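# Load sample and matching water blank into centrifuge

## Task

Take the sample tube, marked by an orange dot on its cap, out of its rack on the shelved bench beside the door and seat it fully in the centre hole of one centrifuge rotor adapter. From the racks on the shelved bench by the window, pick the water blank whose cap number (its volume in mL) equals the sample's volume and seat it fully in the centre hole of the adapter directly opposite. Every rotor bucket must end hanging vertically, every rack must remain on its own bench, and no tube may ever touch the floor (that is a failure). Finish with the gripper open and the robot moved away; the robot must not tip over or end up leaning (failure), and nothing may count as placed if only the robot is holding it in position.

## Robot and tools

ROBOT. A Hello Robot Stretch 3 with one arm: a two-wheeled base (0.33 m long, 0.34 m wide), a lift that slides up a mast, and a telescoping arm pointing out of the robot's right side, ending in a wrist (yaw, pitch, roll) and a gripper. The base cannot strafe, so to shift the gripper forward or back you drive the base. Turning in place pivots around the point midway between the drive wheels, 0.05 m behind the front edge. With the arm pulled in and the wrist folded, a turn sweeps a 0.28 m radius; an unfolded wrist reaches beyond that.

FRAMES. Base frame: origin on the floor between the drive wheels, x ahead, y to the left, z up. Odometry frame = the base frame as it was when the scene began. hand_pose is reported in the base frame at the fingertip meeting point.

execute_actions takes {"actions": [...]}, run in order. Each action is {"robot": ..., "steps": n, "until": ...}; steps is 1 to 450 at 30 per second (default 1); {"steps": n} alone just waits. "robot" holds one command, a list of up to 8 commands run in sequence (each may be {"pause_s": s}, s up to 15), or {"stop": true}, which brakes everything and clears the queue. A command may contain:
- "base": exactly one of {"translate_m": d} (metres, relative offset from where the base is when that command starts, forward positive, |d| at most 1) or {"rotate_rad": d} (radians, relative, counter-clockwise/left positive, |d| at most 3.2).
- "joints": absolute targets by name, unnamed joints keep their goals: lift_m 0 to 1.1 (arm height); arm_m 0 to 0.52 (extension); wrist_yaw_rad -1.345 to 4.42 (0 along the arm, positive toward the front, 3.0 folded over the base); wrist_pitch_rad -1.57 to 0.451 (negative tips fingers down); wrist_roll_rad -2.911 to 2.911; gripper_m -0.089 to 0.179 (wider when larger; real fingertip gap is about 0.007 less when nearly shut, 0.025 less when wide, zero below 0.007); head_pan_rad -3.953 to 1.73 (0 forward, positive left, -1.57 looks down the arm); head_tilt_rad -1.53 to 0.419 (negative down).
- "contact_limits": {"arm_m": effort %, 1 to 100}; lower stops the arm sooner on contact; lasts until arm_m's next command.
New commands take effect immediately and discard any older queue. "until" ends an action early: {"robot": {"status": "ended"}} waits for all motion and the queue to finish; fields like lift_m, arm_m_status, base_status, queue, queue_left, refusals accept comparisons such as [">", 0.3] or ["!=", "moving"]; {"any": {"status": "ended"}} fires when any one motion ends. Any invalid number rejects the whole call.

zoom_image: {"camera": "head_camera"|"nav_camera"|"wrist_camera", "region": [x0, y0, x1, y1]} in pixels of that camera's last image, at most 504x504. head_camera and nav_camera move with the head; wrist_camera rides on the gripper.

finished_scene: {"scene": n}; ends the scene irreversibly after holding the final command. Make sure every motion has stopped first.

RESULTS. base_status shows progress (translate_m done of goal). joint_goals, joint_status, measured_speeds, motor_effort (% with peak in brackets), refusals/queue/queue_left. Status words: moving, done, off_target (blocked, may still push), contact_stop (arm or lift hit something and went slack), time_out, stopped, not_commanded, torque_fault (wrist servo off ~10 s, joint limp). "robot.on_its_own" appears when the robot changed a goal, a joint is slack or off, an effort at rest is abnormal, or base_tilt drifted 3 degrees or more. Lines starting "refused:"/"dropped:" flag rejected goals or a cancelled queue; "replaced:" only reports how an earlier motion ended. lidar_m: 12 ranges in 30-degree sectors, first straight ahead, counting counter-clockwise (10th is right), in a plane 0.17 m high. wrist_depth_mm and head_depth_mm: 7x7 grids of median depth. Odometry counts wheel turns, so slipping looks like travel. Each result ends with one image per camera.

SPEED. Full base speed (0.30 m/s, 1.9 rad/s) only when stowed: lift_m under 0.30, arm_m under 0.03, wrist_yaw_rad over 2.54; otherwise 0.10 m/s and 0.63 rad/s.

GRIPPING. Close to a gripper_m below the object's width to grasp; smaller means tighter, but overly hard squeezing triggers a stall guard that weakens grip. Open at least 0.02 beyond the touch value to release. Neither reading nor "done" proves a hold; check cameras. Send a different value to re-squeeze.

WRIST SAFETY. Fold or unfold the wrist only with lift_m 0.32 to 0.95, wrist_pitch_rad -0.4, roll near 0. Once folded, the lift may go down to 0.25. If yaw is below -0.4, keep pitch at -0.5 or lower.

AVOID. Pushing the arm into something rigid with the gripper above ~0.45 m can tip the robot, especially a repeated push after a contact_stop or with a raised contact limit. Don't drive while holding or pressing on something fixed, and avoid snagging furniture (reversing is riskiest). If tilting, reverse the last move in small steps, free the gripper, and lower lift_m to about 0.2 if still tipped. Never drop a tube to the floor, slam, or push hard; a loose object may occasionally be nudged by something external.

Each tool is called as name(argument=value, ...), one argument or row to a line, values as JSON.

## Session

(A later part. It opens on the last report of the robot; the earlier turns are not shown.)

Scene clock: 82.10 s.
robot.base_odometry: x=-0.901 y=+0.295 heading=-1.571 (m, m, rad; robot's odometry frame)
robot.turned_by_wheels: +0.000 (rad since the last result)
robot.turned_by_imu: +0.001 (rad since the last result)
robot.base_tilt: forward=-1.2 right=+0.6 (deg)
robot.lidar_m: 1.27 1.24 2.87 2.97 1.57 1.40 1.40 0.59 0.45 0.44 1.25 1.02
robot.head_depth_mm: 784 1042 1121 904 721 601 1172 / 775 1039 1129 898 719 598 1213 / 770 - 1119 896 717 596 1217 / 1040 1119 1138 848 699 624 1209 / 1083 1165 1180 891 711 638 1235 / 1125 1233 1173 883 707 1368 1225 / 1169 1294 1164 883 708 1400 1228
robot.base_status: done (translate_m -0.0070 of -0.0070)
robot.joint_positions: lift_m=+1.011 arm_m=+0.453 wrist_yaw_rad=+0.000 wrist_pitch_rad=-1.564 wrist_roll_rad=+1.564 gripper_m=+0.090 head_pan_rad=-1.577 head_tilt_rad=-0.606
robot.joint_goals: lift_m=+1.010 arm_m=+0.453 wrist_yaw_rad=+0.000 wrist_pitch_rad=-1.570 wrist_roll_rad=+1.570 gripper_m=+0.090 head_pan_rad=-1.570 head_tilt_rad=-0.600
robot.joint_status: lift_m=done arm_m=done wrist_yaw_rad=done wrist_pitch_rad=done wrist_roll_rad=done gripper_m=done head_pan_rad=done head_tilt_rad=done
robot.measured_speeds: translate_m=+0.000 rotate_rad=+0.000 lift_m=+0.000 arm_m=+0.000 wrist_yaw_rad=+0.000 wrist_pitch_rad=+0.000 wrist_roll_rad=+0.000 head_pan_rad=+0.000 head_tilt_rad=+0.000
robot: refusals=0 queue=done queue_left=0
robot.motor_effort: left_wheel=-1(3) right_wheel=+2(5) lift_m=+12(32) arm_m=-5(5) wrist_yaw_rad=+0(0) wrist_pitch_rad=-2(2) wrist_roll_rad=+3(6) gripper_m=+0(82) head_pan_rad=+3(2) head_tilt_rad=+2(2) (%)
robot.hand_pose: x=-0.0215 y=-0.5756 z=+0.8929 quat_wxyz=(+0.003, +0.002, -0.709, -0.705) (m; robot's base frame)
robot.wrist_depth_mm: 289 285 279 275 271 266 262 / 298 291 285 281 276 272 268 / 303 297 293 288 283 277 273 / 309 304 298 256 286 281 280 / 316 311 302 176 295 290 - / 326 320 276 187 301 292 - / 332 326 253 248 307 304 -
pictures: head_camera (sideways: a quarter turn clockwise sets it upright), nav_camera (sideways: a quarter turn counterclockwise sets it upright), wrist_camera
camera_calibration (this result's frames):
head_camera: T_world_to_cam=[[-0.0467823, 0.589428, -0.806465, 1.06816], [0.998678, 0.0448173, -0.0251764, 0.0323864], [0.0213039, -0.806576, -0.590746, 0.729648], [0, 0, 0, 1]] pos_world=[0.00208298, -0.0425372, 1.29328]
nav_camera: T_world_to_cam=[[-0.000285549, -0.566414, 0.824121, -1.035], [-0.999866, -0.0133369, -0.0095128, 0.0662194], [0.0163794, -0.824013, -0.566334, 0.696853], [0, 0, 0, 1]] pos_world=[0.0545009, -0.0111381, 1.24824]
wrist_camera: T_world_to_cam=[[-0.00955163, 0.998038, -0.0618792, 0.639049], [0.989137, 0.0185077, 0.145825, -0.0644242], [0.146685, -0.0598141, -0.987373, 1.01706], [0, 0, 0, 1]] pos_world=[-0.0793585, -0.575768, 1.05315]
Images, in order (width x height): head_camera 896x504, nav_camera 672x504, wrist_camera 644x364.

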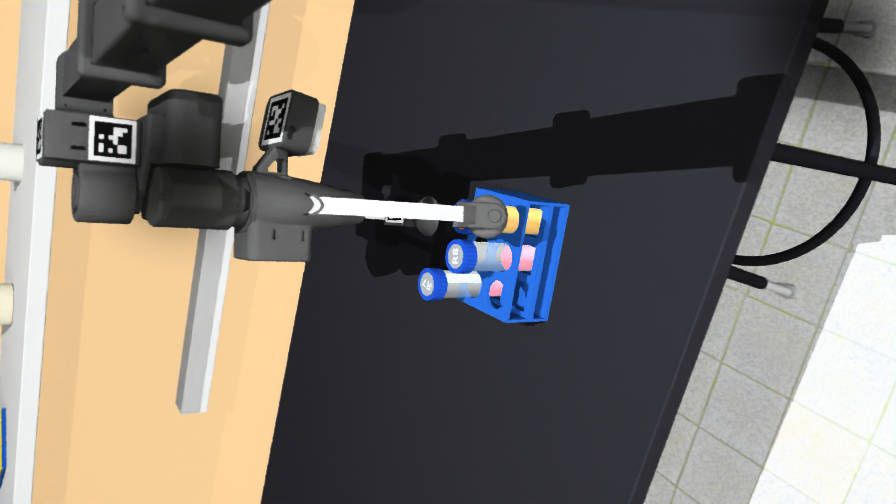

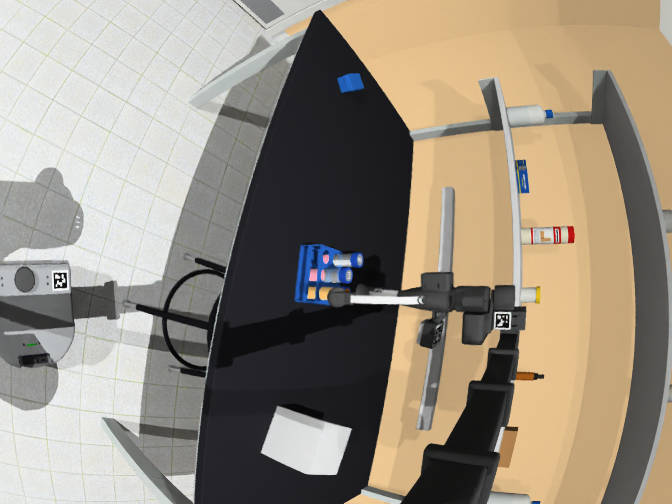

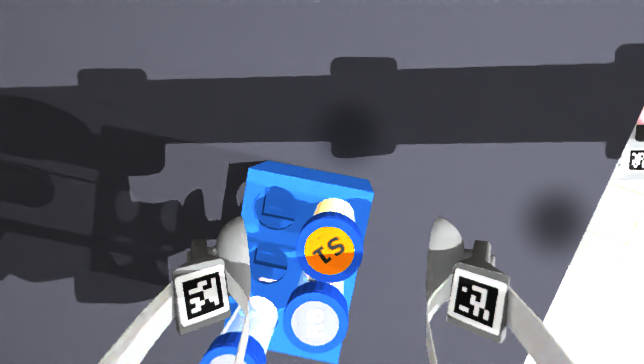

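execute_actions(
  actions=[
    {"robot":[{"joints":{"arm_m":0.457,"lift_m":0.98}},{"joints":{"gripper_m":0.015}},{"pause_s":0.5},{"joints":{"lift_m":1.09}}],"steps":300,"until":{"robot":{"status":"ended"}}},
    {"robot":{"joints":{"head_tilt_rad":-0.35}},"steps":60,"until":{"robot":{"status":"ended"}}},
  ],
)

zoom_image(
  camera="head_camera",
  region=[350,130,750,380],
)

Scene clock: 92.53 s.
robot.base_odometry: x=-0.901 y=+0.295 heading=-1.571 (m, m, rad; robot's odometry frame)
robot.turned_by_wheels: +0.000 (rad since the last result)
robot.turned_by_imu: +0.001 (rad since the last result)
robot.base_tilt: forward=-1.3 right=+0.6 (deg)
robot.lidar_m: 1.27 1.24 2.87 2.97 1.57 1.40 1.40 0.59 0.45 0.44 1.25 1.02
robot.head_depth_mm: 952 987 1071 1125 1000 760 613 / 982 1018 1113 1191 998 757 610 / 1015 1063 - 1216 984 727 608 / 1045 1094 1187 1268 965 691 606 / 1074 959 1227 1292 977 715 603 / 1121 1167 1271 1331 968 746 601 / 1165 1204 1336 1392 966 740 616
robot.base_status: done (translate_m -0.0070 of -0.0070)
robot.joint_positions: lift_m=+1.089 arm_m=+0.457 wrist_yaw_rad=+0.000 wrist_pitch_rad=-1.564 wrist_roll_rad=+1.564 gripper_m=+0.015 head_pan_rad=-1.577 head_tilt_rad=-0.359
robot.joint_goals: lift_m=+1.090 arm_m=+0.457 wrist_yaw_rad=+0.000 wrist_pitch_rad=-1.570 wrist_roll_rad=+1.570 gripper_m=+0.015 head_pan_rad=-1.570 head_tilt_rad=-0.350
robot.joint_status: lift_m=done arm_m=done wrist_yaw_rad=done wrist_pitch_rad=done wrist_roll_rad=done gripper_m=done head_pan_rad=done head_tilt_rad=done
robot.measured_speeds: translate_m=+0.000 rotate_rad=+0.000 lift_m=+0.000 arm_m=+0.000 wrist_yaw_rad=+0.000 wrist_pitch_rad=+0.000 wrist_roll_rad=+0.000 head_pan_rad=+0.000 head_tilt_rad=+0.000
robot: refusals=0 queue=done queue_left=0
robot.motor_effort: left_wheel=-1(1) right_wheel=+3(2) lift_m=+31(33) arm_m=+4(5) wrist_yaw_rad=+0(1) wrist_pitch_rad=-2(2) wrist_roll_rad=+3(3) gripper_m=-8(81) head_pan_rad=+2(2) head_tilt_rad=+3(13) (%)
robot.hand_pose: x=-0.0215 y=-0.5788 z=+0.9718 quat_wxyz=(+0.003, +0.002, -0.709, -0.705) (m; robot's base frame)
robot.wrist_depth_mm: 370 362 357 352 344 341 333 / 374 370 362 358 351 344 342 / 385 377 373 363 356 352 346 / 394 384 379 319 364 359 - / 403 397 386 178 372 367 - / 415 405 396 143 378 - - / 424 415 407 399 392 - -
pictures: head_camera (sideways: a quarter turn clockwise sets it upright), nav_camera (sideways: a quarter turn counterclockwise sets it upright), wrist_camera
camera_calibration (this result's frames):
head_camera: T_world_to_cam=[[-0.0481428, 0.374899, -0.925815, 1.22383], [0.998627, 0.0372227, -0.0368562, 0.0476025], [0.020644, -0.926318, -0.376176, 0.450462], [0, 0, 0, 1]] pos_world=[0.00208198, -0.0433117, 1.30424]
nav_camera: T_world_to_cam=[[0.00109505, -0.348268, 0.937394, -1.18276], [-0.999875, -0.0151552, -0.00446253, 0.0596468], [0.0157605, -0.937272, -0.348241, 0.413071], [0, 0, 0, 1]] pos_world=[0.0544243, -0.0238532, 1.25283]
wrist_camera: T_world_to_cam=[[-0.00947333, 0.998039, -0.0618794, 0.647195], [0.989139, 0.0184302, 0.145826, -0.0759151], [0.14668, -0.0598258, -0.987373, 1.09476], [0, 0, 0, 1]] pos_world=[-0.0793585, -0.579032, 1.13206]
Images, in order (width x height): head_camera 896x504, nav_camera 672x504, wrist_camera 644x364.

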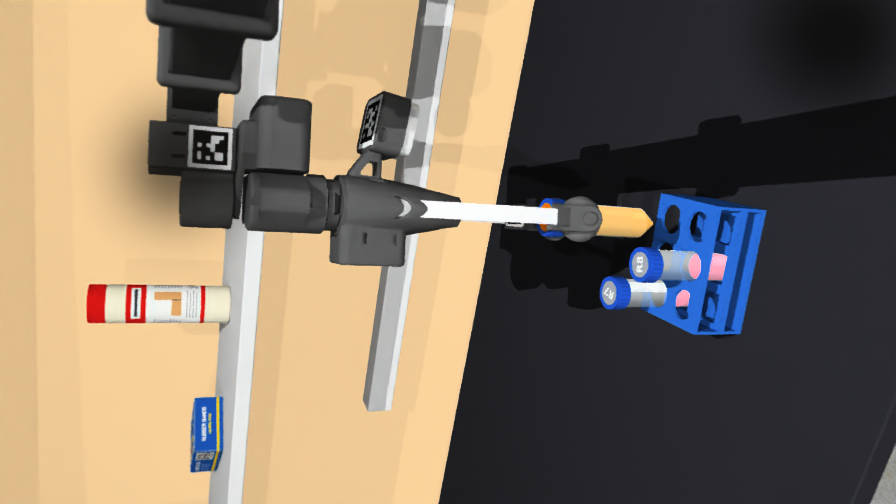

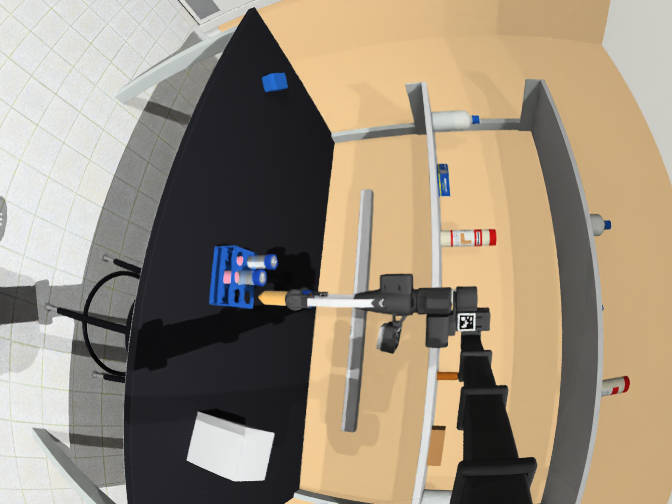

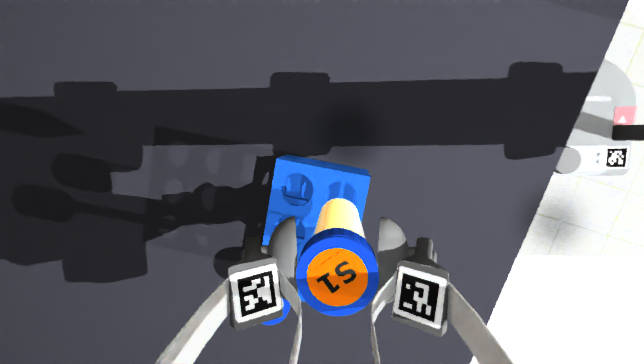

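Region (350, 130, 750, 380) of head_camera's 896x504 image, scaled by 1.260, with more detail than that image has; it fills the top 315 rows of this view, and the rest is white.

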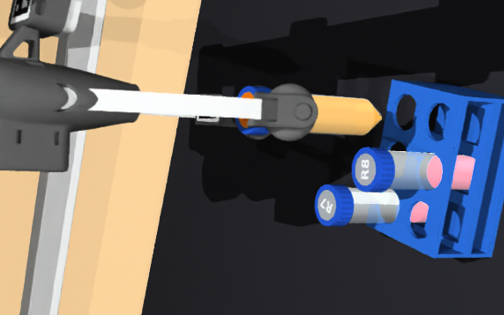

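execute_actions(
  actions=[
    {"robot":[{"joints":{"arm_m":0.0,"wrist_roll_rad":0,"head_pan_rad":-1.57,"head_tilt_rad":-0.9}},{"base":{"rotate_rad":0.567}},{"base":{"translate_m":1.0}},{"base":{"translate_m":0.12}},{"base":{"rotate_rad":1.004}}],"steps":450,"until":{"robot":{"status":"ended"}}},
    {"steps":450,"until":{"robot":{"status":"ended"}}},
    {"robot":{"joints":{"head_tilt_rad":-0.6,"head_pan_rad":-1.3}},"steps":60,"until":{"robot":{"status":"ended"}}},
  ],
)

Scene clock: 125.37 s.
robot.base_odometry: x=-0.300 y=-0.650 heading=+0.000 (m, m, rad; robot's odometry frame)
robot.turned_by_wheels: +1.571 (rad since the last result)
robot.turned_by_imu: +1.585 (rad since the last result)
robot.base_tilt: forward=-1.4 right=+0.6 (deg)
robot.lidar_m: 1.97 2.52 2.11 2.12 1.77 1.57 1.28 0.35 0.32 0.32 0.38 2.27
robot.head_depth_mm: 768 843 922 923 - - - / 816 892 972 884 741 556 - / 1008 1100 1050 910 727 578 613 / 1073 1185 1321 881 666 614 704 / 1144 1275 1438 817 661 669 818 / 1229 1379 1577 1786 697 773 994 / 1328 1501 1729 1992 1717 909 1196
robot.base_status: done (rotate_rad +1.0039 of +1.0040)
robot.joint_positions: lift_m=+1.089 arm_m=+0.000 wrist_yaw_rad=+0.000 wrist_pitch_rad=-1.565 wrist_roll_rad=+0.005 gripper_m=+0.015 head_pan_rad=-1.307 head_tilt_rad=-0.606
robot.joint_goals: lift_m=+1.090 arm_m=+0.000 wrist_yaw_rad=+0.000 wrist_pitch_rad=-1.570 wrist_roll_rad=+0.000 gripper_m=+0.015 head_pan_rad=-1.300 head_tilt_rad=-0.600
robot.joint_status: lift_m=done arm_m=done wrist_yaw_rad=done wrist_pitch_rad=done wrist_roll_rad=done gripper_m=done head_pan_rad=done head_tilt_rad=done
robot.measured_speeds: translate_m=+0.000 rotate_rad=+0.000 lift_m=+0.000 arm_m=+0.000 wrist_yaw_rad=+0.000 wrist_pitch_rad=+0.000 wrist_roll_rad=+0.000 head_pan_rad=+0.000 head_tilt_rad=+0.000
robot: refusals=0 queue=done queue_left=0
robot.motor_effort: left_wheel=-1(5) right_wheel=+3(7) lift_m=+32(32) arm_m=-4(6) wrist_yaw_rad=+0(0) wrist_pitch_rad=-3(2) wrist_roll_rad=-2(3) gripper_m=-8(8) head_pan_rad=+3(22) head_tilt_rad=+2(23) (%)
robot.hand_pose: x=-0.0216 y=-0.1228 z=+0.9718 quat_wxyz=(+0.500, +0.497, -0.502, -0.500) (m; robot's base frame)
robot.wrist_depth_mm: - - 628 490 397 544 - / - - - 931 616 - - / - - - - - - - / - - - - - - - / - - - 162 - - - / - - - 143 - - - / - - - - - - -
pictures: head_camera (sideways: a quarter turn clockwise sets it upright), nav_camera (sideways: a quarter turn counterclockwise sets it upright), wrist_camera
camera_calibration (this result's frames):
head_camera: T_world_to_cam=[[-0.202254, 0.555959, -0.806227, 1.0688], [0.950616, 0.309348, -0.0251558, 0.0326528], [0.235419, -0.7715, -0.591071, 0.728765], [0, 0, 0, 1]] pos_world=[0.0135633, -0.0420661, 1.29327]
nav_camera: T_world_to_cam=[[0.150757, -0.546327, 0.823892, -1.03562], [-0.960154, -0.279309, -0.00952067, 0.0659874], [0.235322, -0.789628, -0.566666, 0.695949], [0, 0, 0, 1]] pos_world=[0.0557132, 0.00218411, 1.24824]
wrist_camera: T_world_to_cam=[[-0.998455, 0.00163805, -0.0555411, 0.0421386], [-0.006238, 0.989942, 0.141336, 0.0179468], [0.055214, 0.141464, -0.988402, 1.14581], [0, 0, 0, 1]] pos_world=[-0.0210792, -0.179926, 1.13232]
Images, in order (width x height): head_camera 896x504, nav_camera 672x504, wrist_camera 644x364.

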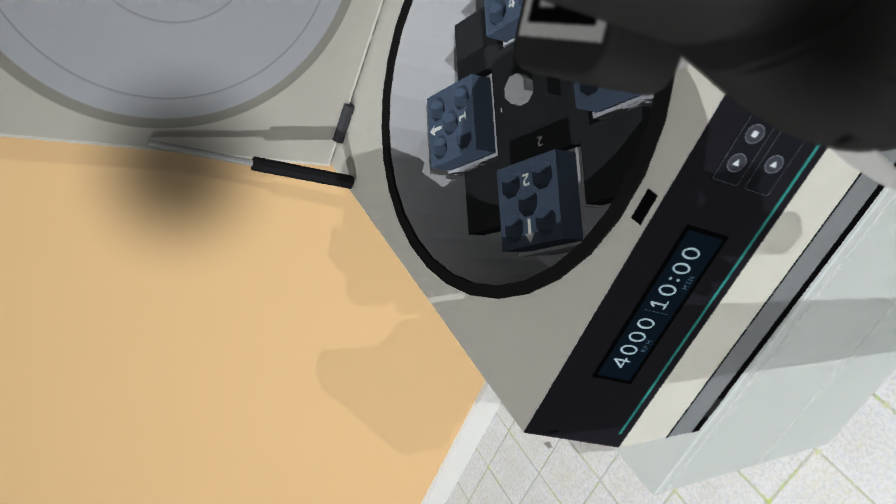

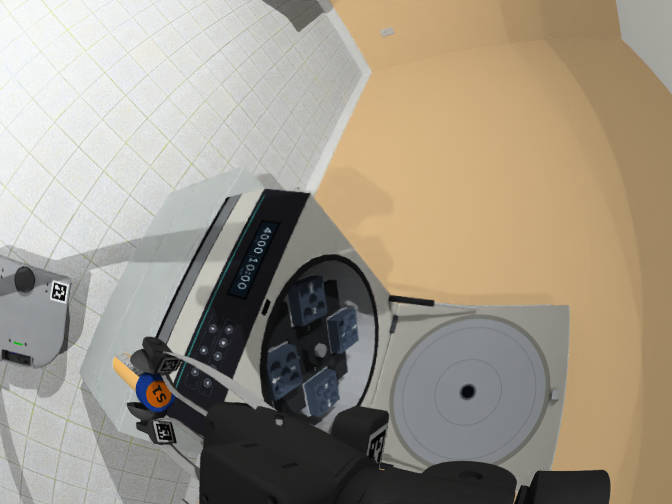

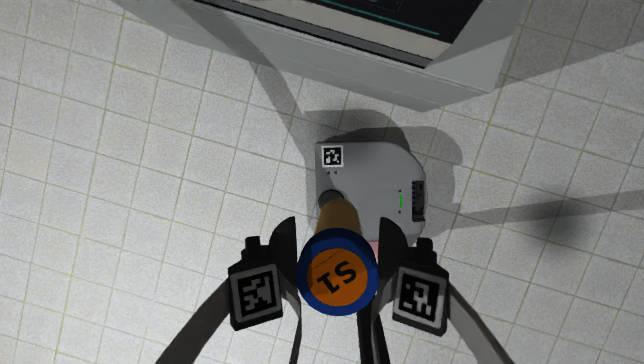

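execute_actions(
  actions=[
    {"robot":{"base":{"translate_m":0.15},"joints":{"arm_m":0.48,"head_pan_rad":-1.57,"head_tilt_rad":-0.75}},"steps":300,"until":{"robot":{"status":"ended"}}},
  ],
)

Scene clock: 135.80 s.
robot.base_odometry: x=-0.150 y=-0.650 heading=+0.000 (m, m, rad; robot's odometry frame)
robot.turned_by_wheels: +0.000 (rad since the last result)
robot.turned_by_imu: +0.001 (rad since the last result)
robot.base_tilt: forward=-1.2 right=+0.8 (deg)
robot.lidar_m: 1.82 2.39 2.06 2.07 2.29 1.70 1.43 0.41 0.36 0.36 0.43 2.37
robot.head_depth_mm: 785 880 922 783 583 604 747 / 811 919 937 774 594 639 820 / - 943 864 747 610 690 909 / 999 1106 894 742 631 749 1016 / 1041 1181 1303 686 659 809 1110 / 1077 1233 1437 703 691 892 1144 / 1122 1287 1511 1735 1495 1247 1163
robot.base_status: done (translate_m +0.1500 of +0.1500)
robot.joint_positions: lift_m=+1.089 arm_m=+0.480 wrist_yaw_rad=+0.000 wrist_pitch_rad=-1.565 wrist_roll_rad=+0.005 gripper_m=+0.015 head_pan_rad=-1.563 head_tilt_rad=-0.741
robot.joint_goals: lift_m=+1.090 arm_m=+0.480 wrist_yaw_rad=+0.000 wrist_pitch_rad=-1.570 wrist_roll_rad=+0.000 gripper_m=+0.015 head_pan_rad=-1.570 head_tilt_rad=-0.750
robot.joint_status: lift_m=done arm_m=done wrist_yaw_rad=done wrist_pitch_rad=done wrist_roll_rad=done gripper_m=done head_pan_rad=done head_tilt_rad=done
robot.measured_speeds: translate_m=+0.000 rotate_rad=+0.000 lift_m=+0.000 arm_m=+0.000 wrist_yaw_rad=+0.000 wrist_pitch_rad=+0.000 wrist_roll_rad=+0.000 head_pan_rad=+0.000 head_tilt_rad=+0.000
robot: refusals=0 queue=done queue_left=0
robot.motor_effort: left_wheel=-2(5) right_wheel=+2(6) lift_m=+31(32) arm_m=+4(5) wrist_yaw_rad=+0(0) wrist_pitch_rad=-2(2) wrist_roll_rad=-2(2) gripper_m=-9(8) head_pan_rad=-4(25) head_tilt_rad=-3(12) (%)
robot.hand_pose: x=-0.0216 y=-0.6021 z=+0.9718 quat_wxyz=(+0.500, +0.497, -0.502, -0.500) (m; robot's base frame)
robot.wrist_depth_mm: - - 316 416 341 356 345 / - - 322 376 370 365 340 / - - 329 386 376 368 371 / - - 333 402 384 376 377 / - - 339 177 393 363 387 / - - 346 144 397 384 369 / - - - 348 367 367 333
pictures: head_camera (sideways: a quarter turn clockwise sets it upright), nav_camera (sideways: a quarter turn counterclockwise sets it upright), wrist_camera
camera_calibration (this result's frames):
head_camera: T_world_to_cam=[[-0.0556756, 0.691785, -0.719954, 0.955451], [0.997944, 0.0614861, -0.0180927, 0.023165], [0.0317509, -0.719481, -0.693786, 0.863619], [0, 0, 0, 1]] pos_world=[0.0026573, -0.0410337, 1.28747]
nav_camera: T_world_to_cam=[[0.00831484, -0.672001, 0.740504, -0.926053], [-0.999598, -0.0256478, -0.012051, 0.0695203], [0.0270905, -0.740106, -0.671944, 0.834171], [0, 0, 0, 1]] pos_world=[0.0545942, -0.0031496, 1.2471]
wrist_camera: T_world_to_cam=[[-0.998454, 0.00228446, -0.0555411, 0.0433274], [-0.00559842, 0.989943, 0.141359, 0.492342], [0.0553054, 0.141452, -0.988399, 1.21359], [0, 0, 0, 1]] pos_world=[-0.0211016, -0.659154, 1.13232]
Images, in order (width x height): head_camera 896x504, nav_camera 672x504, wrist_camera 644x364.

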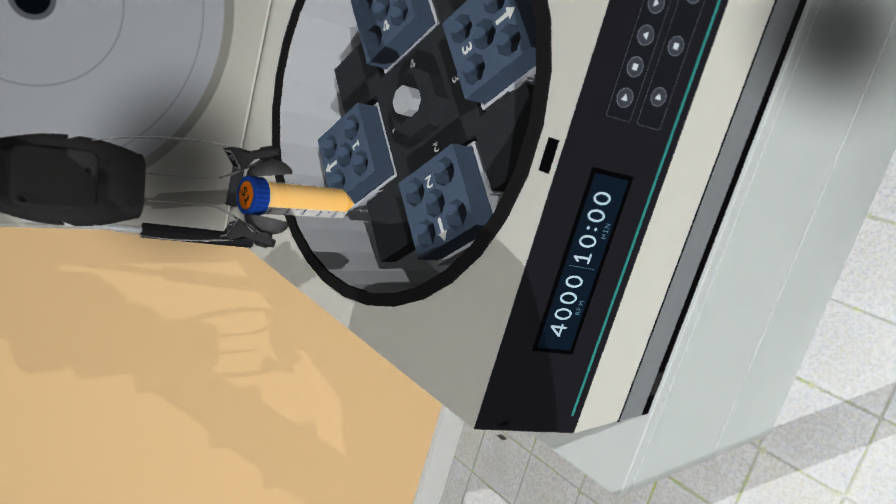

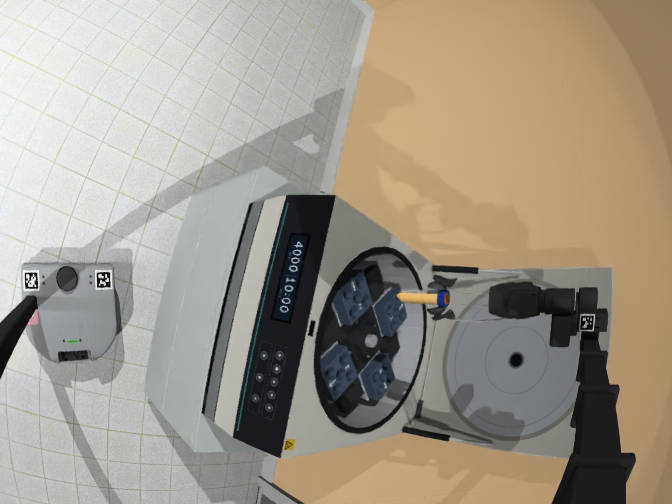

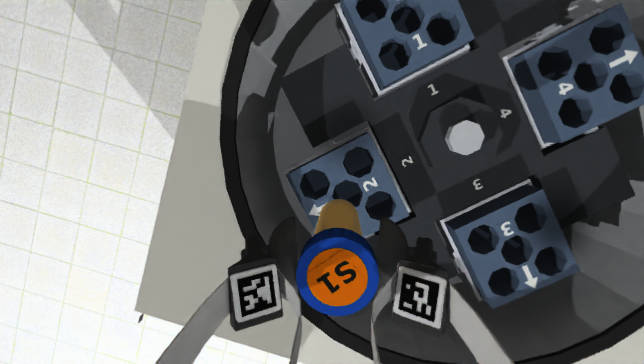

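zoom_image(
  camera="head_camera",
  region=[220,150,380,260],
)

zoom_image(
  camera="wrist_camera",
  region=[260,120,460,270],
)

Region (220, 150, 380, 260) of head_camera's 896x504 image, scaled by 3.150, with more detail than that image has; it fills the top 346 rows of this view, and the rest is white.

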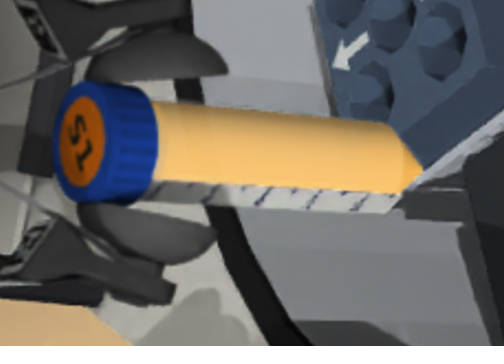

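Region (260, 120, 460, 270) of wrist_camera's 644x364 image, scaled by 2.520; it fills the top 378 rows of this view, and the rest is white.

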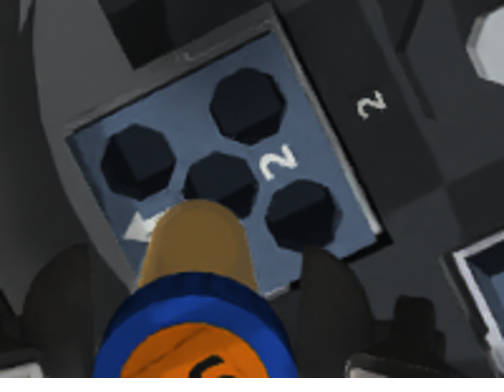

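execute_actions(
  actions=[
    {"robot":{"base":{"translate_m":-0.006},"joints":{"arm_m":0.473,"lift_m":1.0}},"steps":300,"until":{"robot":{"status":"ended"}}},
  ],
)

zoom_image(
  camera="head_camera",
  region=[250,100,550,300],
)

Scene clock: 148.37 s.
robot.base_odometry: x=-0.156 y=-0.650 heading=+0.000 (m, m, rad; robot's odometry frame)
robot.turned_by_wheels: +0.000 (rad since the last result)
robot.turned_by_imu: +0.001 (rad since the last result)
robot.base_tilt: forward=-1.3 right=+0.8 (deg)
robot.lidar_m: 1.82 2.39 2.07 2.08 2.29 1.59 1.43 0.40 0.36 0.36 0.43 2.37
robot.head_depth_mm: 805 882 923 781 583 602 743 / 840 914 938 775 593 637 815 / - - 915 743 608 686 902 / 991 1107 900 755 630 746 1009 / 1036 1179 1274 686 656 803 1108 / 1077 1226 1438 685 686 887 1140 / 1121 1292 1505 1729 899 1245 1161
robot.base_status: done (translate_m -0.0060 of -0.0060)
robot.joint_positions: lift_m=+1.001 arm_m=+0.473 wrist_yaw_rad=+0.000 wrist_pitch_rad=-1.565 wrist_roll_rad=+0.005 gripper_m=+0.015 head_pan_rad=-1.563 head_tilt_rad=-0.741
robot.joint_goals: lift_m=+1.000 arm_m=+0.473 wrist_yaw_rad=+0.000 wrist_pitch_rad=-1.570 wrist_roll_rad=+0.000 gripper_m=+0.015 head_pan_rad=-1.570 head_tilt_rad=-0.750
robot.joint_status: lift_m=done arm_m=done wrist_yaw_rad=done wrist_pitch_rad=done wrist_roll_rad=done gripper_m=done head_pan_rad=done head_tilt_rad=done
robot.measured_speeds: translate_m=+0.000 rotate_rad=+0.000 lift_m=+0.000 arm_m=+0.000 wrist_yaw_rad=+0.000 wrist_pitch_rad=+0.000 wrist_roll_rad=+0.000 head_pan_rad=+0.000 head_tilt_rad=+0.000
robot: refusals=0 queue=done queue_left=0
robot.motor_effort: left_wheel=-1(5) right_wheel=+2(4) lift_m=+12(31) arm_m=-5(4) wrist_yaw_rad=+0(0) wrist_pitch_rad=-2(2) wrist_roll_rad=-2(2) gripper_m=-8(8) head_pan_rad=-3(3) head_tilt_rad=-2(3) (%)
robot.hand_pose: x=-0.0216 y=-0.5958 z=+0.8828 quat_wxyz=(+0.500, +0.497, -0.502, -0.500) (m; robot's base frame)
robot.wrist_depth_mm: - 232 276 285 258 276 263 / - 235 291 288 286 280 265 / - 240 323 295 292 266 284 / - 245 299 276 294 292 288 / - 249 264 177 301 290 273 / - 254 252 144 303 289 276 / - 259 255 301 345 308 295
pictures: head_camera (sideways: a quarter turn clockwise sets it upright), nav_camera (sideways: a quarter turn counterclockwise sets it upright), wrist_camera
camera_calibration (this result's frames):
head_camera: T_world_to_cam=[[-0.0556754, 0.691785, -0.719954, 0.95545], [0.997944, 0.0614859, -0.0180927, 0.0231649], [0.0317507, -0.719481, -0.693786, 0.863619], [0, 0, 0, 1]] pos_world=[0.00265729, -0.0410337, 1.28747]
nav_camera: T_world_to_cam=[[0.00831468, -0.672001, 0.740504, -0.926053], [-0.999598, -0.0256475, -0.012051, 0.0695203], [0.0270904, -0.740106, -0.671944, 0.834171], [0, 0, 0, 1]] pos_world=[0.0545942, -0.0031496, 1.2471]
wrist_camera: T_world_to_cam=[[-0.998454, 0.00228839, -0.0555409, 0.0383763], [-0.00559799, 0.989934, 0.141422, 0.498628], [0.0553055, 0.141514, -0.98839, 1.12484], [0, 0, 0, 1]] pos_world=[-0.0211016, -0.652877, 1.0434]
Images, in order (width x height): head_camera 896x504, nav_camera 672x504, wrist_camera 644x364.

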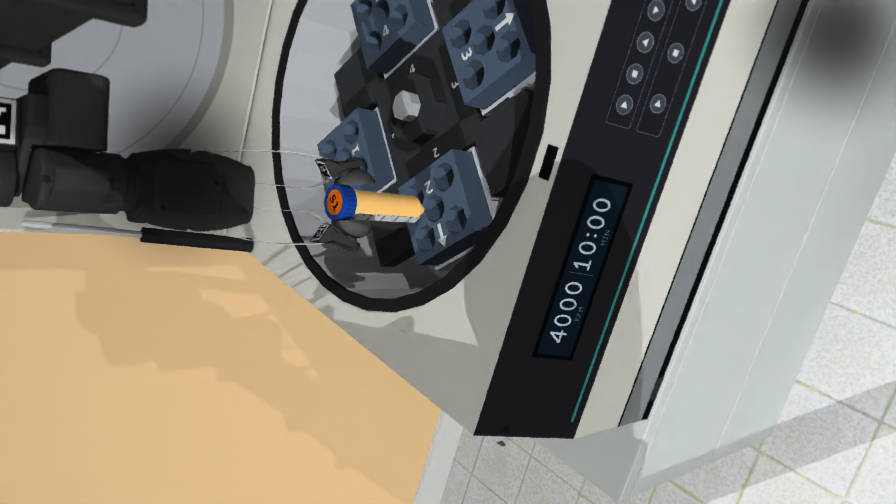

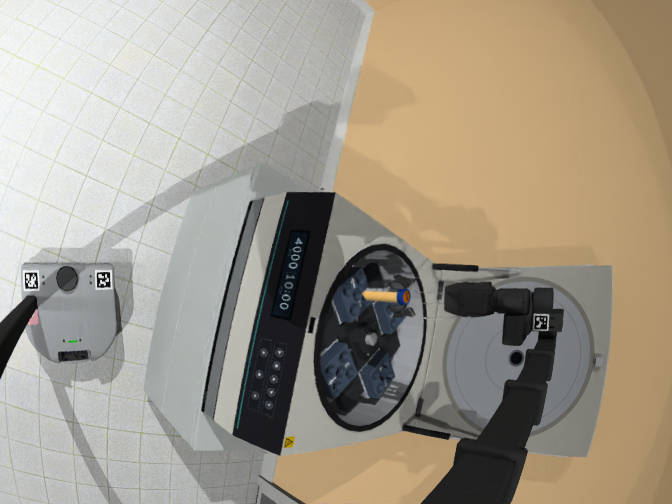

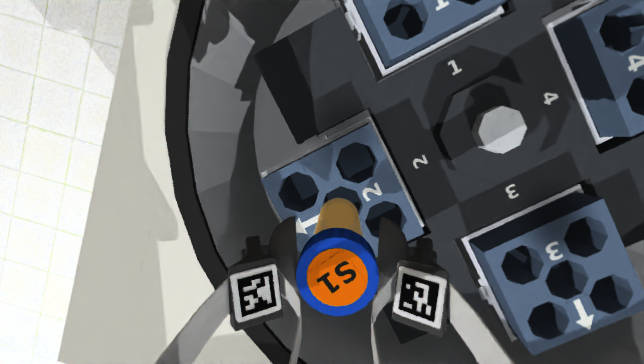

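Region (250, 100, 550, 300) of head_camera's 896x504 image, scaled by 1.680, with more detail than that image has.

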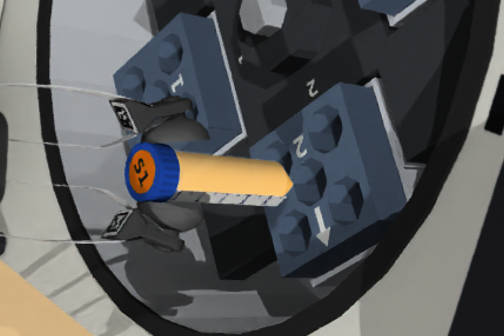

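execute_actions(
  actions=[
    {"robot":{"joints":{"lift_m":0.94}},"steps":300,"until":{"robot":{"status":"ended"}}},
  ],
)

zoom_image(
  camera="head_camera",
  region=[250,100,550,300],
)

Scene clock: 160.97 s.
robot.base_odometry: x=-0.156 y=-0.650 heading=+0.000 (m, m, rad; robot's odometry frame)
robot.turned_by_wheels: +0.000 (rad since the last result)
robot.turned_by_imu: +0.001 (rad since the last result)
robot.base_tilt: forward=-1.2 right=+0.7 (deg)
robot.lidar_m: 1.83 2.39 2.07 2.08 2.29 1.58 1.43 0.40 0.36 0.36 0.43 2.37
robot.head_depth_mm: 756 - 916 782 581 601 741 / - 935 938 774 595 635 818 / 812 - 903 741 609 686 903 / 988 1102 910 738 629 746 1006 / 1039 1174 1282 685 657 805 1110 / 1076 1227 1427 682 687 885 1143 / 1118 1278 1511 1729 898 1246 1164
robot.base_status: done (translate_m -0.0060 of -0.0060)
robot.joint_positions: lift_m=+0.941 arm_m=+0.473 wrist_yaw_rad=+0.000 wrist_pitch_rad=-1.565 wrist_roll_rad=+0.005 gripper_m=+0.015 head_pan_rad=-1.563 head_tilt_rad=-0.741
robot.joint_goals: lift_m=+0.940 arm_m=+0.473 wrist_yaw_rad=+0.000 wrist_pitch_rad=-1.570 wrist_roll_rad=+0.000 gripper_m=+0.015 head_pan_rad=-1.570 head_tilt_rad=-0.750
robot.joint_status: lift_m=done arm_m=done wrist_yaw_rad=done wrist_pitch_rad=done wrist_roll_rad=done gripper_m=done head_pan_rad=done head_tilt_rad=done
robot.measured_speeds: translate_m=+0.000 rotate_rad=+0.000 lift_m=+0.000 arm_m=+0.000 wrist_yaw_rad=+0.000 wrist_pitch_rad=+0.000 wrist_roll_rad=+0.000 head_pan_rad=+0.000 head_tilt_rad=+0.000
robot: refusals=0 queue=done queue_left=0
robot.motor_effort: left_wheel=-1(1) right_wheel=+3(3) lift_m=+12(10) arm_m=-4(4) wrist_yaw_rad=+0(0) wrist_pitch_rad=-2(2) wrist_roll_rad=-2(2) gripper_m=-8(8) head_pan_rad=-3(4) head_tilt_rad=-3(3) (%)
robot.hand_pose: x=-0.0216 y=-0.5958 z=+0.8228 quat_wxyz=(+0.500, +0.497, -0.502, -0.500) (m; robot's base frame)
robot.wrist_depth_mm: 175 173 234 227 223 221 217 / 178 177 258 230 228 209 221 / 181 180 322 235 231 208 208 / 185 184 259 214 235 223 230 / 188 187 246 173 237 238 227 / 192 190 211 143 - 241 212 / 197 193 214 298 252 247 217
pictures: head_camera (sideways: a quarter turn clockwise sets it upright), nav_camera (sideways: a quarter turn counterclockwise sets it upright), wrist_camera
camera_calibration (this result's frames):
head_camera: T_world_to_cam=[[-0.0556754, 0.691785, -0.719954, 0.955451], [0.997944, 0.0614859, -0.0180927, 0.023165], [0.0317507, -0.719481, -0.693786, 0.863619], [0, 0, 0, 1]] pos_world=[0.00265729, -0.0410337, 1.28747]
nav_camera: T_world_to_cam=[[0.00831468, -0.672001, 0.740504, -0.926053], [-0.999598, -0.0256475, -0.012051, 0.0695203], [0.0270904, -0.740106, -0.671944, 0.834171], [0, 0, 0, 1]] pos_world=[0.0545942, -0.00314961, 1.2471]
wrist_camera: T_world_to_cam=[[-0.998454, 0.00228921, -0.0555409, 0.0350442], [-0.00559717, 0.989934, 0.141422, 0.507113], [0.0553056, 0.141514, -0.98839, 1.06554], [0, 0, 0, 1]] pos_world=[-0.0211016, -0.652876, 0.983394]
Images, in order (width x height): head_camera 896x504, nav_camera 672x504, wrist_camera 644x364.

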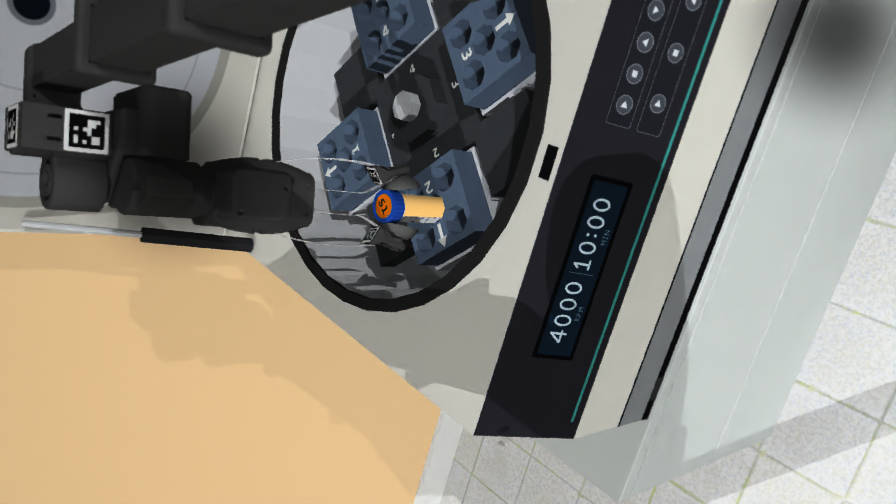

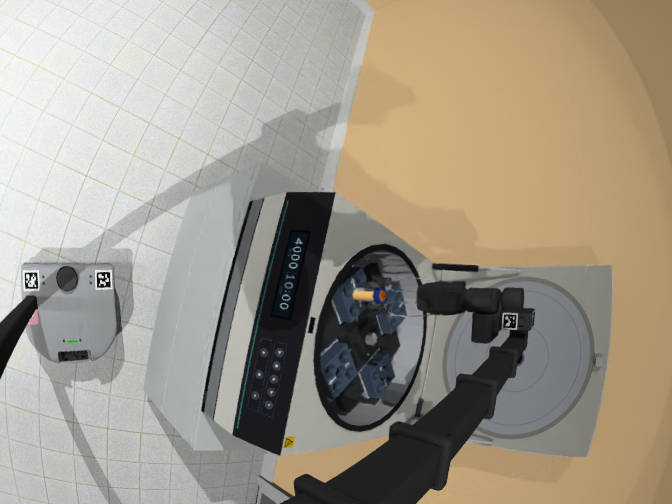

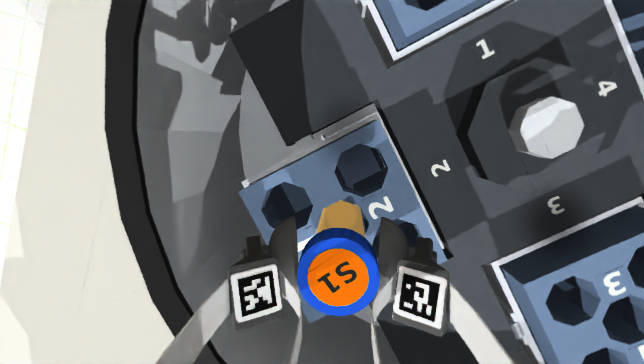

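Region (250, 100, 550, 300) of head_camera's 896x504 image, scaled by 1.680, with more detail than that image has.

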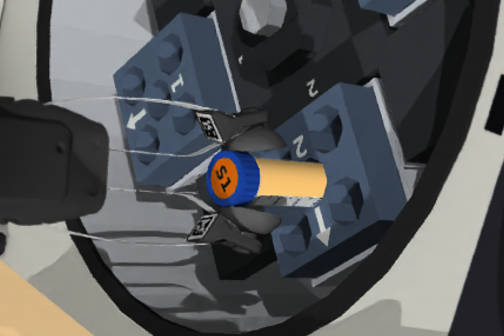

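execute_actions(
  actions=[
    {"robot":[{"joints":{"lift_m":0.9}},{"joints":{"gripper_m":0.07}},{"pause_s":0.5},{"joints":{"lift_m":1.0}}],"steps":300,"until":{"robot":{"status":"ended"}}},
  ],
)

zoom_image(
  camera="head_camera",
  region=[300,100,550,300],
)

Scene clock: 164.80 s.
robot.base_odometry: x=-0.156 y=-0.650 heading=+0.000 (m, m, rad; robot's odometry frame)
robot.turned_by_wheels: +0.000 (rad since the last result)
robot.turned_by_imu: +0.000 (rad since the last result)
robot.base_tilt: forward=-1.3 right=+0.7 (deg)
robot.lidar_m: 1.83 2.39 2.07 2.08 2.29 1.58 1.43 0.41 0.36 0.36 0.43 2.36
robot.head_depth_mm: 777 - - 745 582 601 744 / 789 936 941 778 596 636 817 / 823 - 878 742 613 687 901 / 992 1083 900 742 630 746 1012 / 1039 1180 1284 687 658 805 1106 / 1076 1229 1430 685 691 885 1149 / 1120 1286 1510 1718 900 1247 1168
robot.base_status: done (translate_m -0.0060 of -0.0060)
robot.joint_positions: lift_m=+0.904 arm_m=+0.473 wrist_yaw_rad=+0.000 wrist_pitch_rad=-1.570 wrist_roll_rad=+0.005 gripper_m=+0.015 head_pan_rad=-1.563 head_tilt_rad=-0.741
robot.joint_goals: lift_m=+0.904 arm_m=+0.473 wrist_yaw_rad=+0.000 wrist_pitch_rad=-1.570 wrist_roll_rad=+0.000 gripper_m=+0.015 head_pan_rad=-1.570 head_tilt_rad=-0.750
robot.joint_status: lift_m=contact_stop arm_m=done wrist_yaw_rad=done wrist_pitch_rad=done wrist_roll_rad=done gripper_m=done head_pan_rad=done head_tilt_rad=done
robot.measured_speeds: translate_m=+0.000 rotate_rad=+0.000 lift_m=+0.004 arm_m=+0.000 wrist_yaw_rad=+0.000 wrist_pitch_rad=-0.048 wrist_roll_rad=+0.000 head_pan_rad=+0.000 head_tilt_rad=+0.000
robot: refusals=0 queue=dropped queue_left=0
robot.on_its_own: lift_m is slack since a contact_stop, until your next command for it
robot.motor_effort: left_wheel=-3(2) right_wheel=+5(5) lift_m=+13(10) arm_m=-5(5) wrist_yaw_rad=+0(0) wrist_pitch_rad=+1(3) wrist_roll_rad=-2(2) gripper_m=-9(9) head_pan_rad=-3(3) head_tilt_rad=-3(3) (%)
robot.hand_pose: x=-0.0216 y=-0.5944 z=+0.7864 quat_wxyz=(+0.499, +0.499, -0.501, -0.501) (m; robot's base frame)
robot.wrist_depth_mm: 137 170 198 194 193 189 187 / 140 175 237 198 196 191 171 / 143 179 294 203 199 178 163 / 146 175 249 181 201 200 179 / 152 168 226 155 179 204 201 / 156 158 214 143 - 209 186 / 159 157 214 204 216 213 186
pictures: head_camera (sideways: a quarter turn clockwise sets it upright), nav_camera (sideways: a quarter turn counterclockwise sets it upright), wrist_camera
dropped: robot: command 0 of its queue: lift_m: contact_stop
camera_calibration (this result's frames):
head_camera: T_world_to_cam=[[-0.0556749, 0.691826, -0.719914, 0.955399], [0.997944, 0.0614857, -0.0180897, 0.0231609], [0.0317496, -0.719441, -0.693827, 0.863672], [0, 0, 0, 1]] pos_world=[0.00265724, -0.0410329, 1.28746]
nav_camera: T_world_to_cam=[[0.0083142, -0.672043, 0.740466, -0.926003], [-0.999598, -0.0256456, -0.012052, 0.0695216], [0.0270892, -0.740068, -0.671986, 0.834226], [0, 0, 0, 1]] pos_world=[0.0545942, -0.00314654, 1.2471]
wrist_camera: T_world_to_cam=[[-0.998454, 0.00260444, -0.0555294, 0.0331978], [-0.00558613, 0.989145, 0.146835, 0.506147], [0.0553091, 0.146918, -0.987601, 1.03194], [0, 0, 0, 1]] pos_world=[-0.021102, -0.652351, 0.946672]
Images, in order (width x height): head_camera 896x504, nav_camera 672x504, wrist_camera 644x364.

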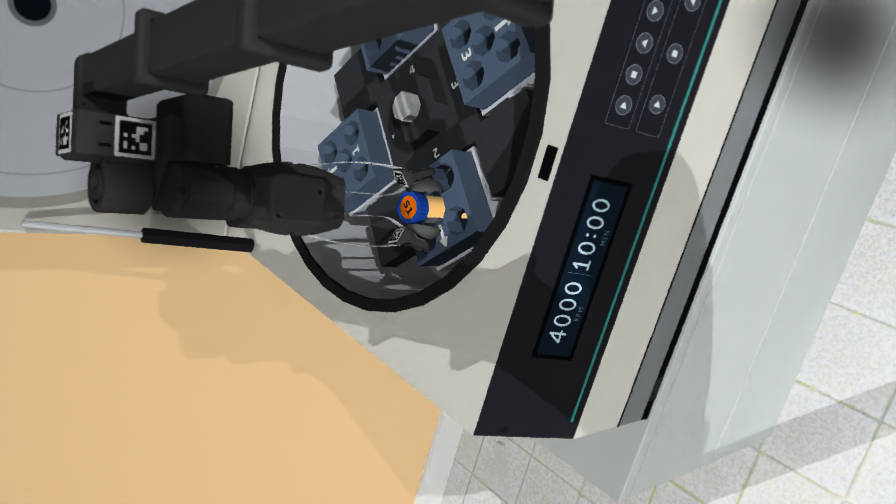

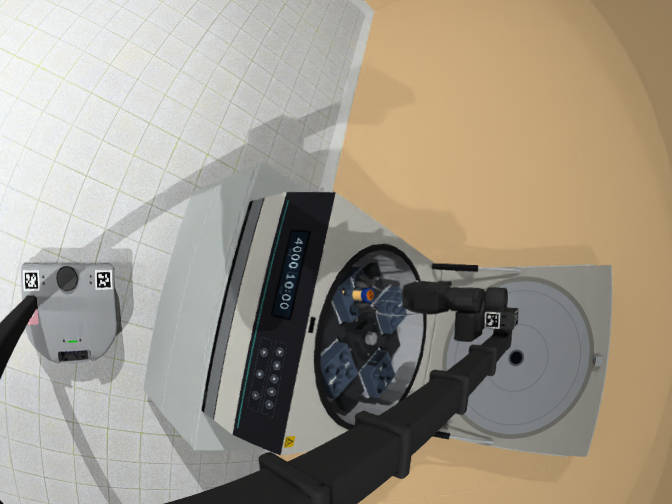

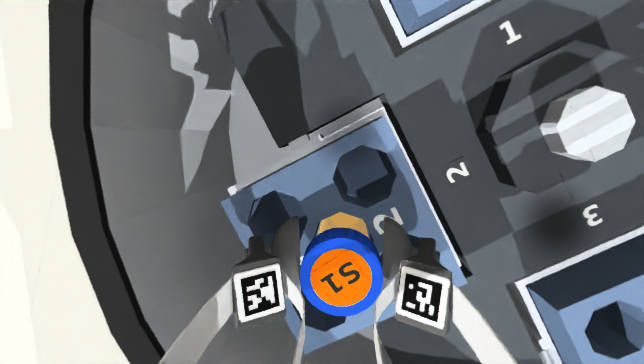

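Region (300, 100, 550, 300) of head_camera's 896x504 image, scaled by 2.016, with more detail than that image has; it fills the top 403 rows of this view, and the rest is white.

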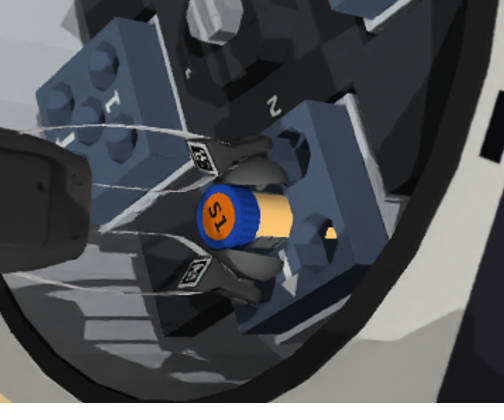

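Pads hit the adapter. Release, raise, close, and push.

execute_actions(
  actions=[
    {"robot":[{"joints":{"gripper_m":0.07}},{"pause_s":0.5},{"joints":{"lift_m":0.99}}],"steps":300,"until":{"robot":{"status":"ended"}}},
  ],
)

zoom_image(
  camera="head_camera",
  region=[300,100,550,300],
)

Scene clock: 170.63 s.
robot.base_odometry: x=-0.156 y=-0.650 heading=+0.000 (m, m, rad; robot's odometry frame)
robot.turned_by_wheels: +0.000 (rad since the last result)
robot.turned_by_imu: +0.001 (rad since the last result)
robot.base_tilt: forward=-1.3 right=+0.7 (deg)
robot.lidar_m: 1.83 2.39 2.07 2.08 2.29 1.58 1.43 0.41 0.36 0.36 0.43 2.36
robot.head_depth_mm: - 889 919 766 583 602 743 / - 916 933 773 595 635 815 / - - 919 740 610 688 901 / 993 1110 904 756 628 743 1013 / 1035 1182 1277 684 658 804 1107 / 1073 1228 1437 686 688 888 1144 / 1124 1285 1512 1726 900 1246 1153
robot.base_status: done (translate_m -0.0060 of -0.0060)
robot.joint_positions: lift_m=+0.989 arm_m=+0.473 wrist_yaw_rad=+0.000 wrist_pitch_rad=-1.572 wrist_roll_rad=+0.005 gripper_m=+0.070 head_pan_rad=-1.563 head_tilt_rad=-0.741
robot.joint_goals: lift_m=+0.990 arm_m=+0.473 wrist_yaw_rad=+0.000 wrist_pitch_rad=-1.570 wrist_roll_rad=+0.000 gripper_m=+0.070 head_pan_rad=-1.570 head_tilt_rad=-0.750
robot.joint_status: lift_m=done arm_m=done wrist_yaw_rad=done wrist_pitch_rad=done wrist_roll_rad=done gripper_m=done head_pan_rad=done head_tilt_rad=done
robot.measured_speeds: translate_m=+0.000 rotate_rad=+0.000 lift_m=+0.000 arm_m=+0.000 wrist_yaw_rad=+0.000 wrist_pitch_rad=+0.000 wrist_roll_rad=+0.000 head_pan_rad=+0.000 head_tilt_rad=+0.000
robot: refusals=0 queue=done queue_left=0
robot.motor_effort: left_wheel=-1(3) right_wheel=+2(7) lift_m=+31(32) arm_m=-5(6) wrist_yaw_rad=+0(1) wrist_pitch_rad=+0(3) wrist_roll_rad=-2(2) gripper_m=+0(84) head_pan_rad=-2(5) head_tilt_rad=-3(3) (%)
robot.hand_pose: x=-0.0216 y=-0.5940 z=+0.8720 quat_wxyz=(+0.499, +0.499, -0.501, -0.502) (m; robot's base frame)
robot.wrist_depth_mm: - 219 276 274 251 265 251 / - 223 281 279 275 266 261 / - 228 324 282 277 254 273 / - 233 287 264 284 281 277 / - 238 262 267 289 286 258 / - 242 - 343 300 271 270 / - 249 246 296 336 336 287
pictures: head_camera (sideways: a quarter turn clockwise sets it upright), nav_camera (sideways: a quarter turn counterclockwise sets it upright), wrist_camera
camera_calibration (this result's frames):
head_camera: T_world_to_cam=[[-0.0556756, 0.691826, -0.719914, 0.955399], [0.997944, 0.0614867, -0.0180897, 0.0231609], [0.0317502, -0.719441, -0.693827, 0.863672], [0, 0, 0, 1]] pos_world=[0.00265728, -0.0410329, 1.28746]
nav_camera: T_world_to_cam=[[0.00831484, -0.672043, 0.740466, -0.926003], [-0.999598, -0.0256466, -0.012052, 0.0695216], [0.0270899, -0.740068, -0.671986, 0.834226], [0, 0, 0, 1]] pos_world=[0.0545942, -0.00314649, 1.2471]
wrist_camera: T_world_to_cam=[[-0.998454, 0.00234205, -0.0555262, 0.0377788], [-0.00592247, 0.988938, 0.148209, 0.491879], [0.0552591, 0.148308, -0.987396, 1.11699], [0, 0, 0, 1]] pos_world=[-0.0210902, -0.652185, 1.03211]
Images, in order (width x height): head_camera 896x504, nav_camera 672x504, wrist_camera 644x364.

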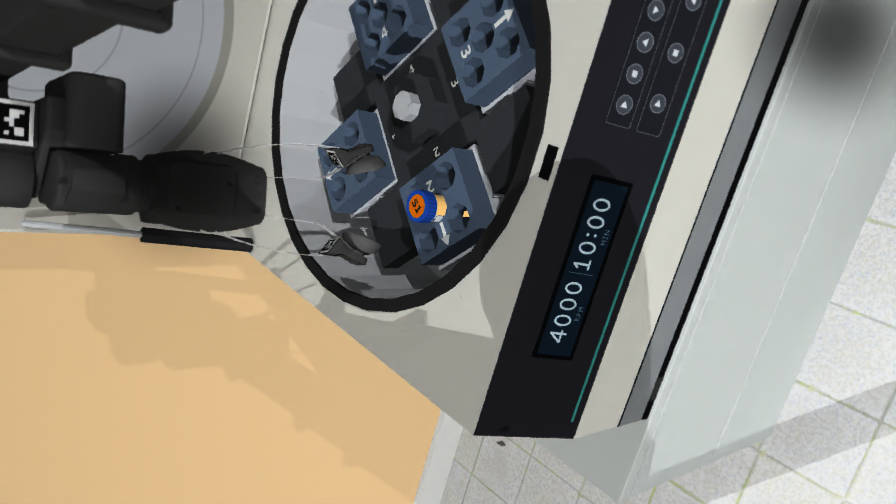

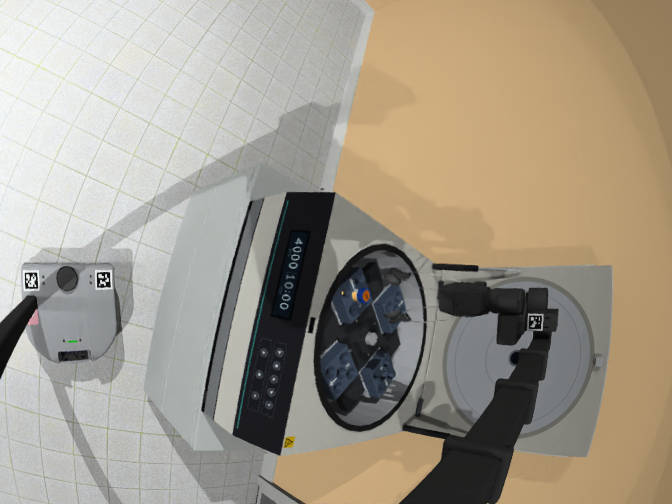

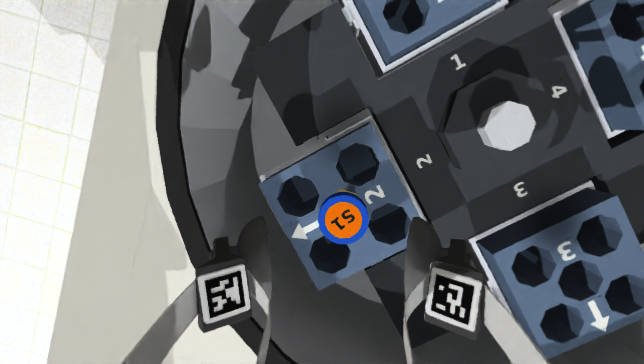

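Region (300, 100, 550, 300) of head_camera's 896x504 image, scaled by 2.016, with more detail than that image has; it fills the top 403 rows of this view, and the rest is white.

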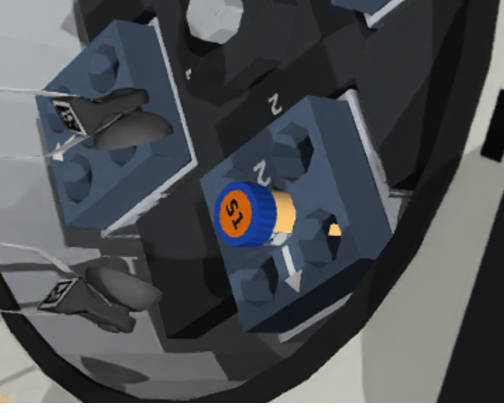

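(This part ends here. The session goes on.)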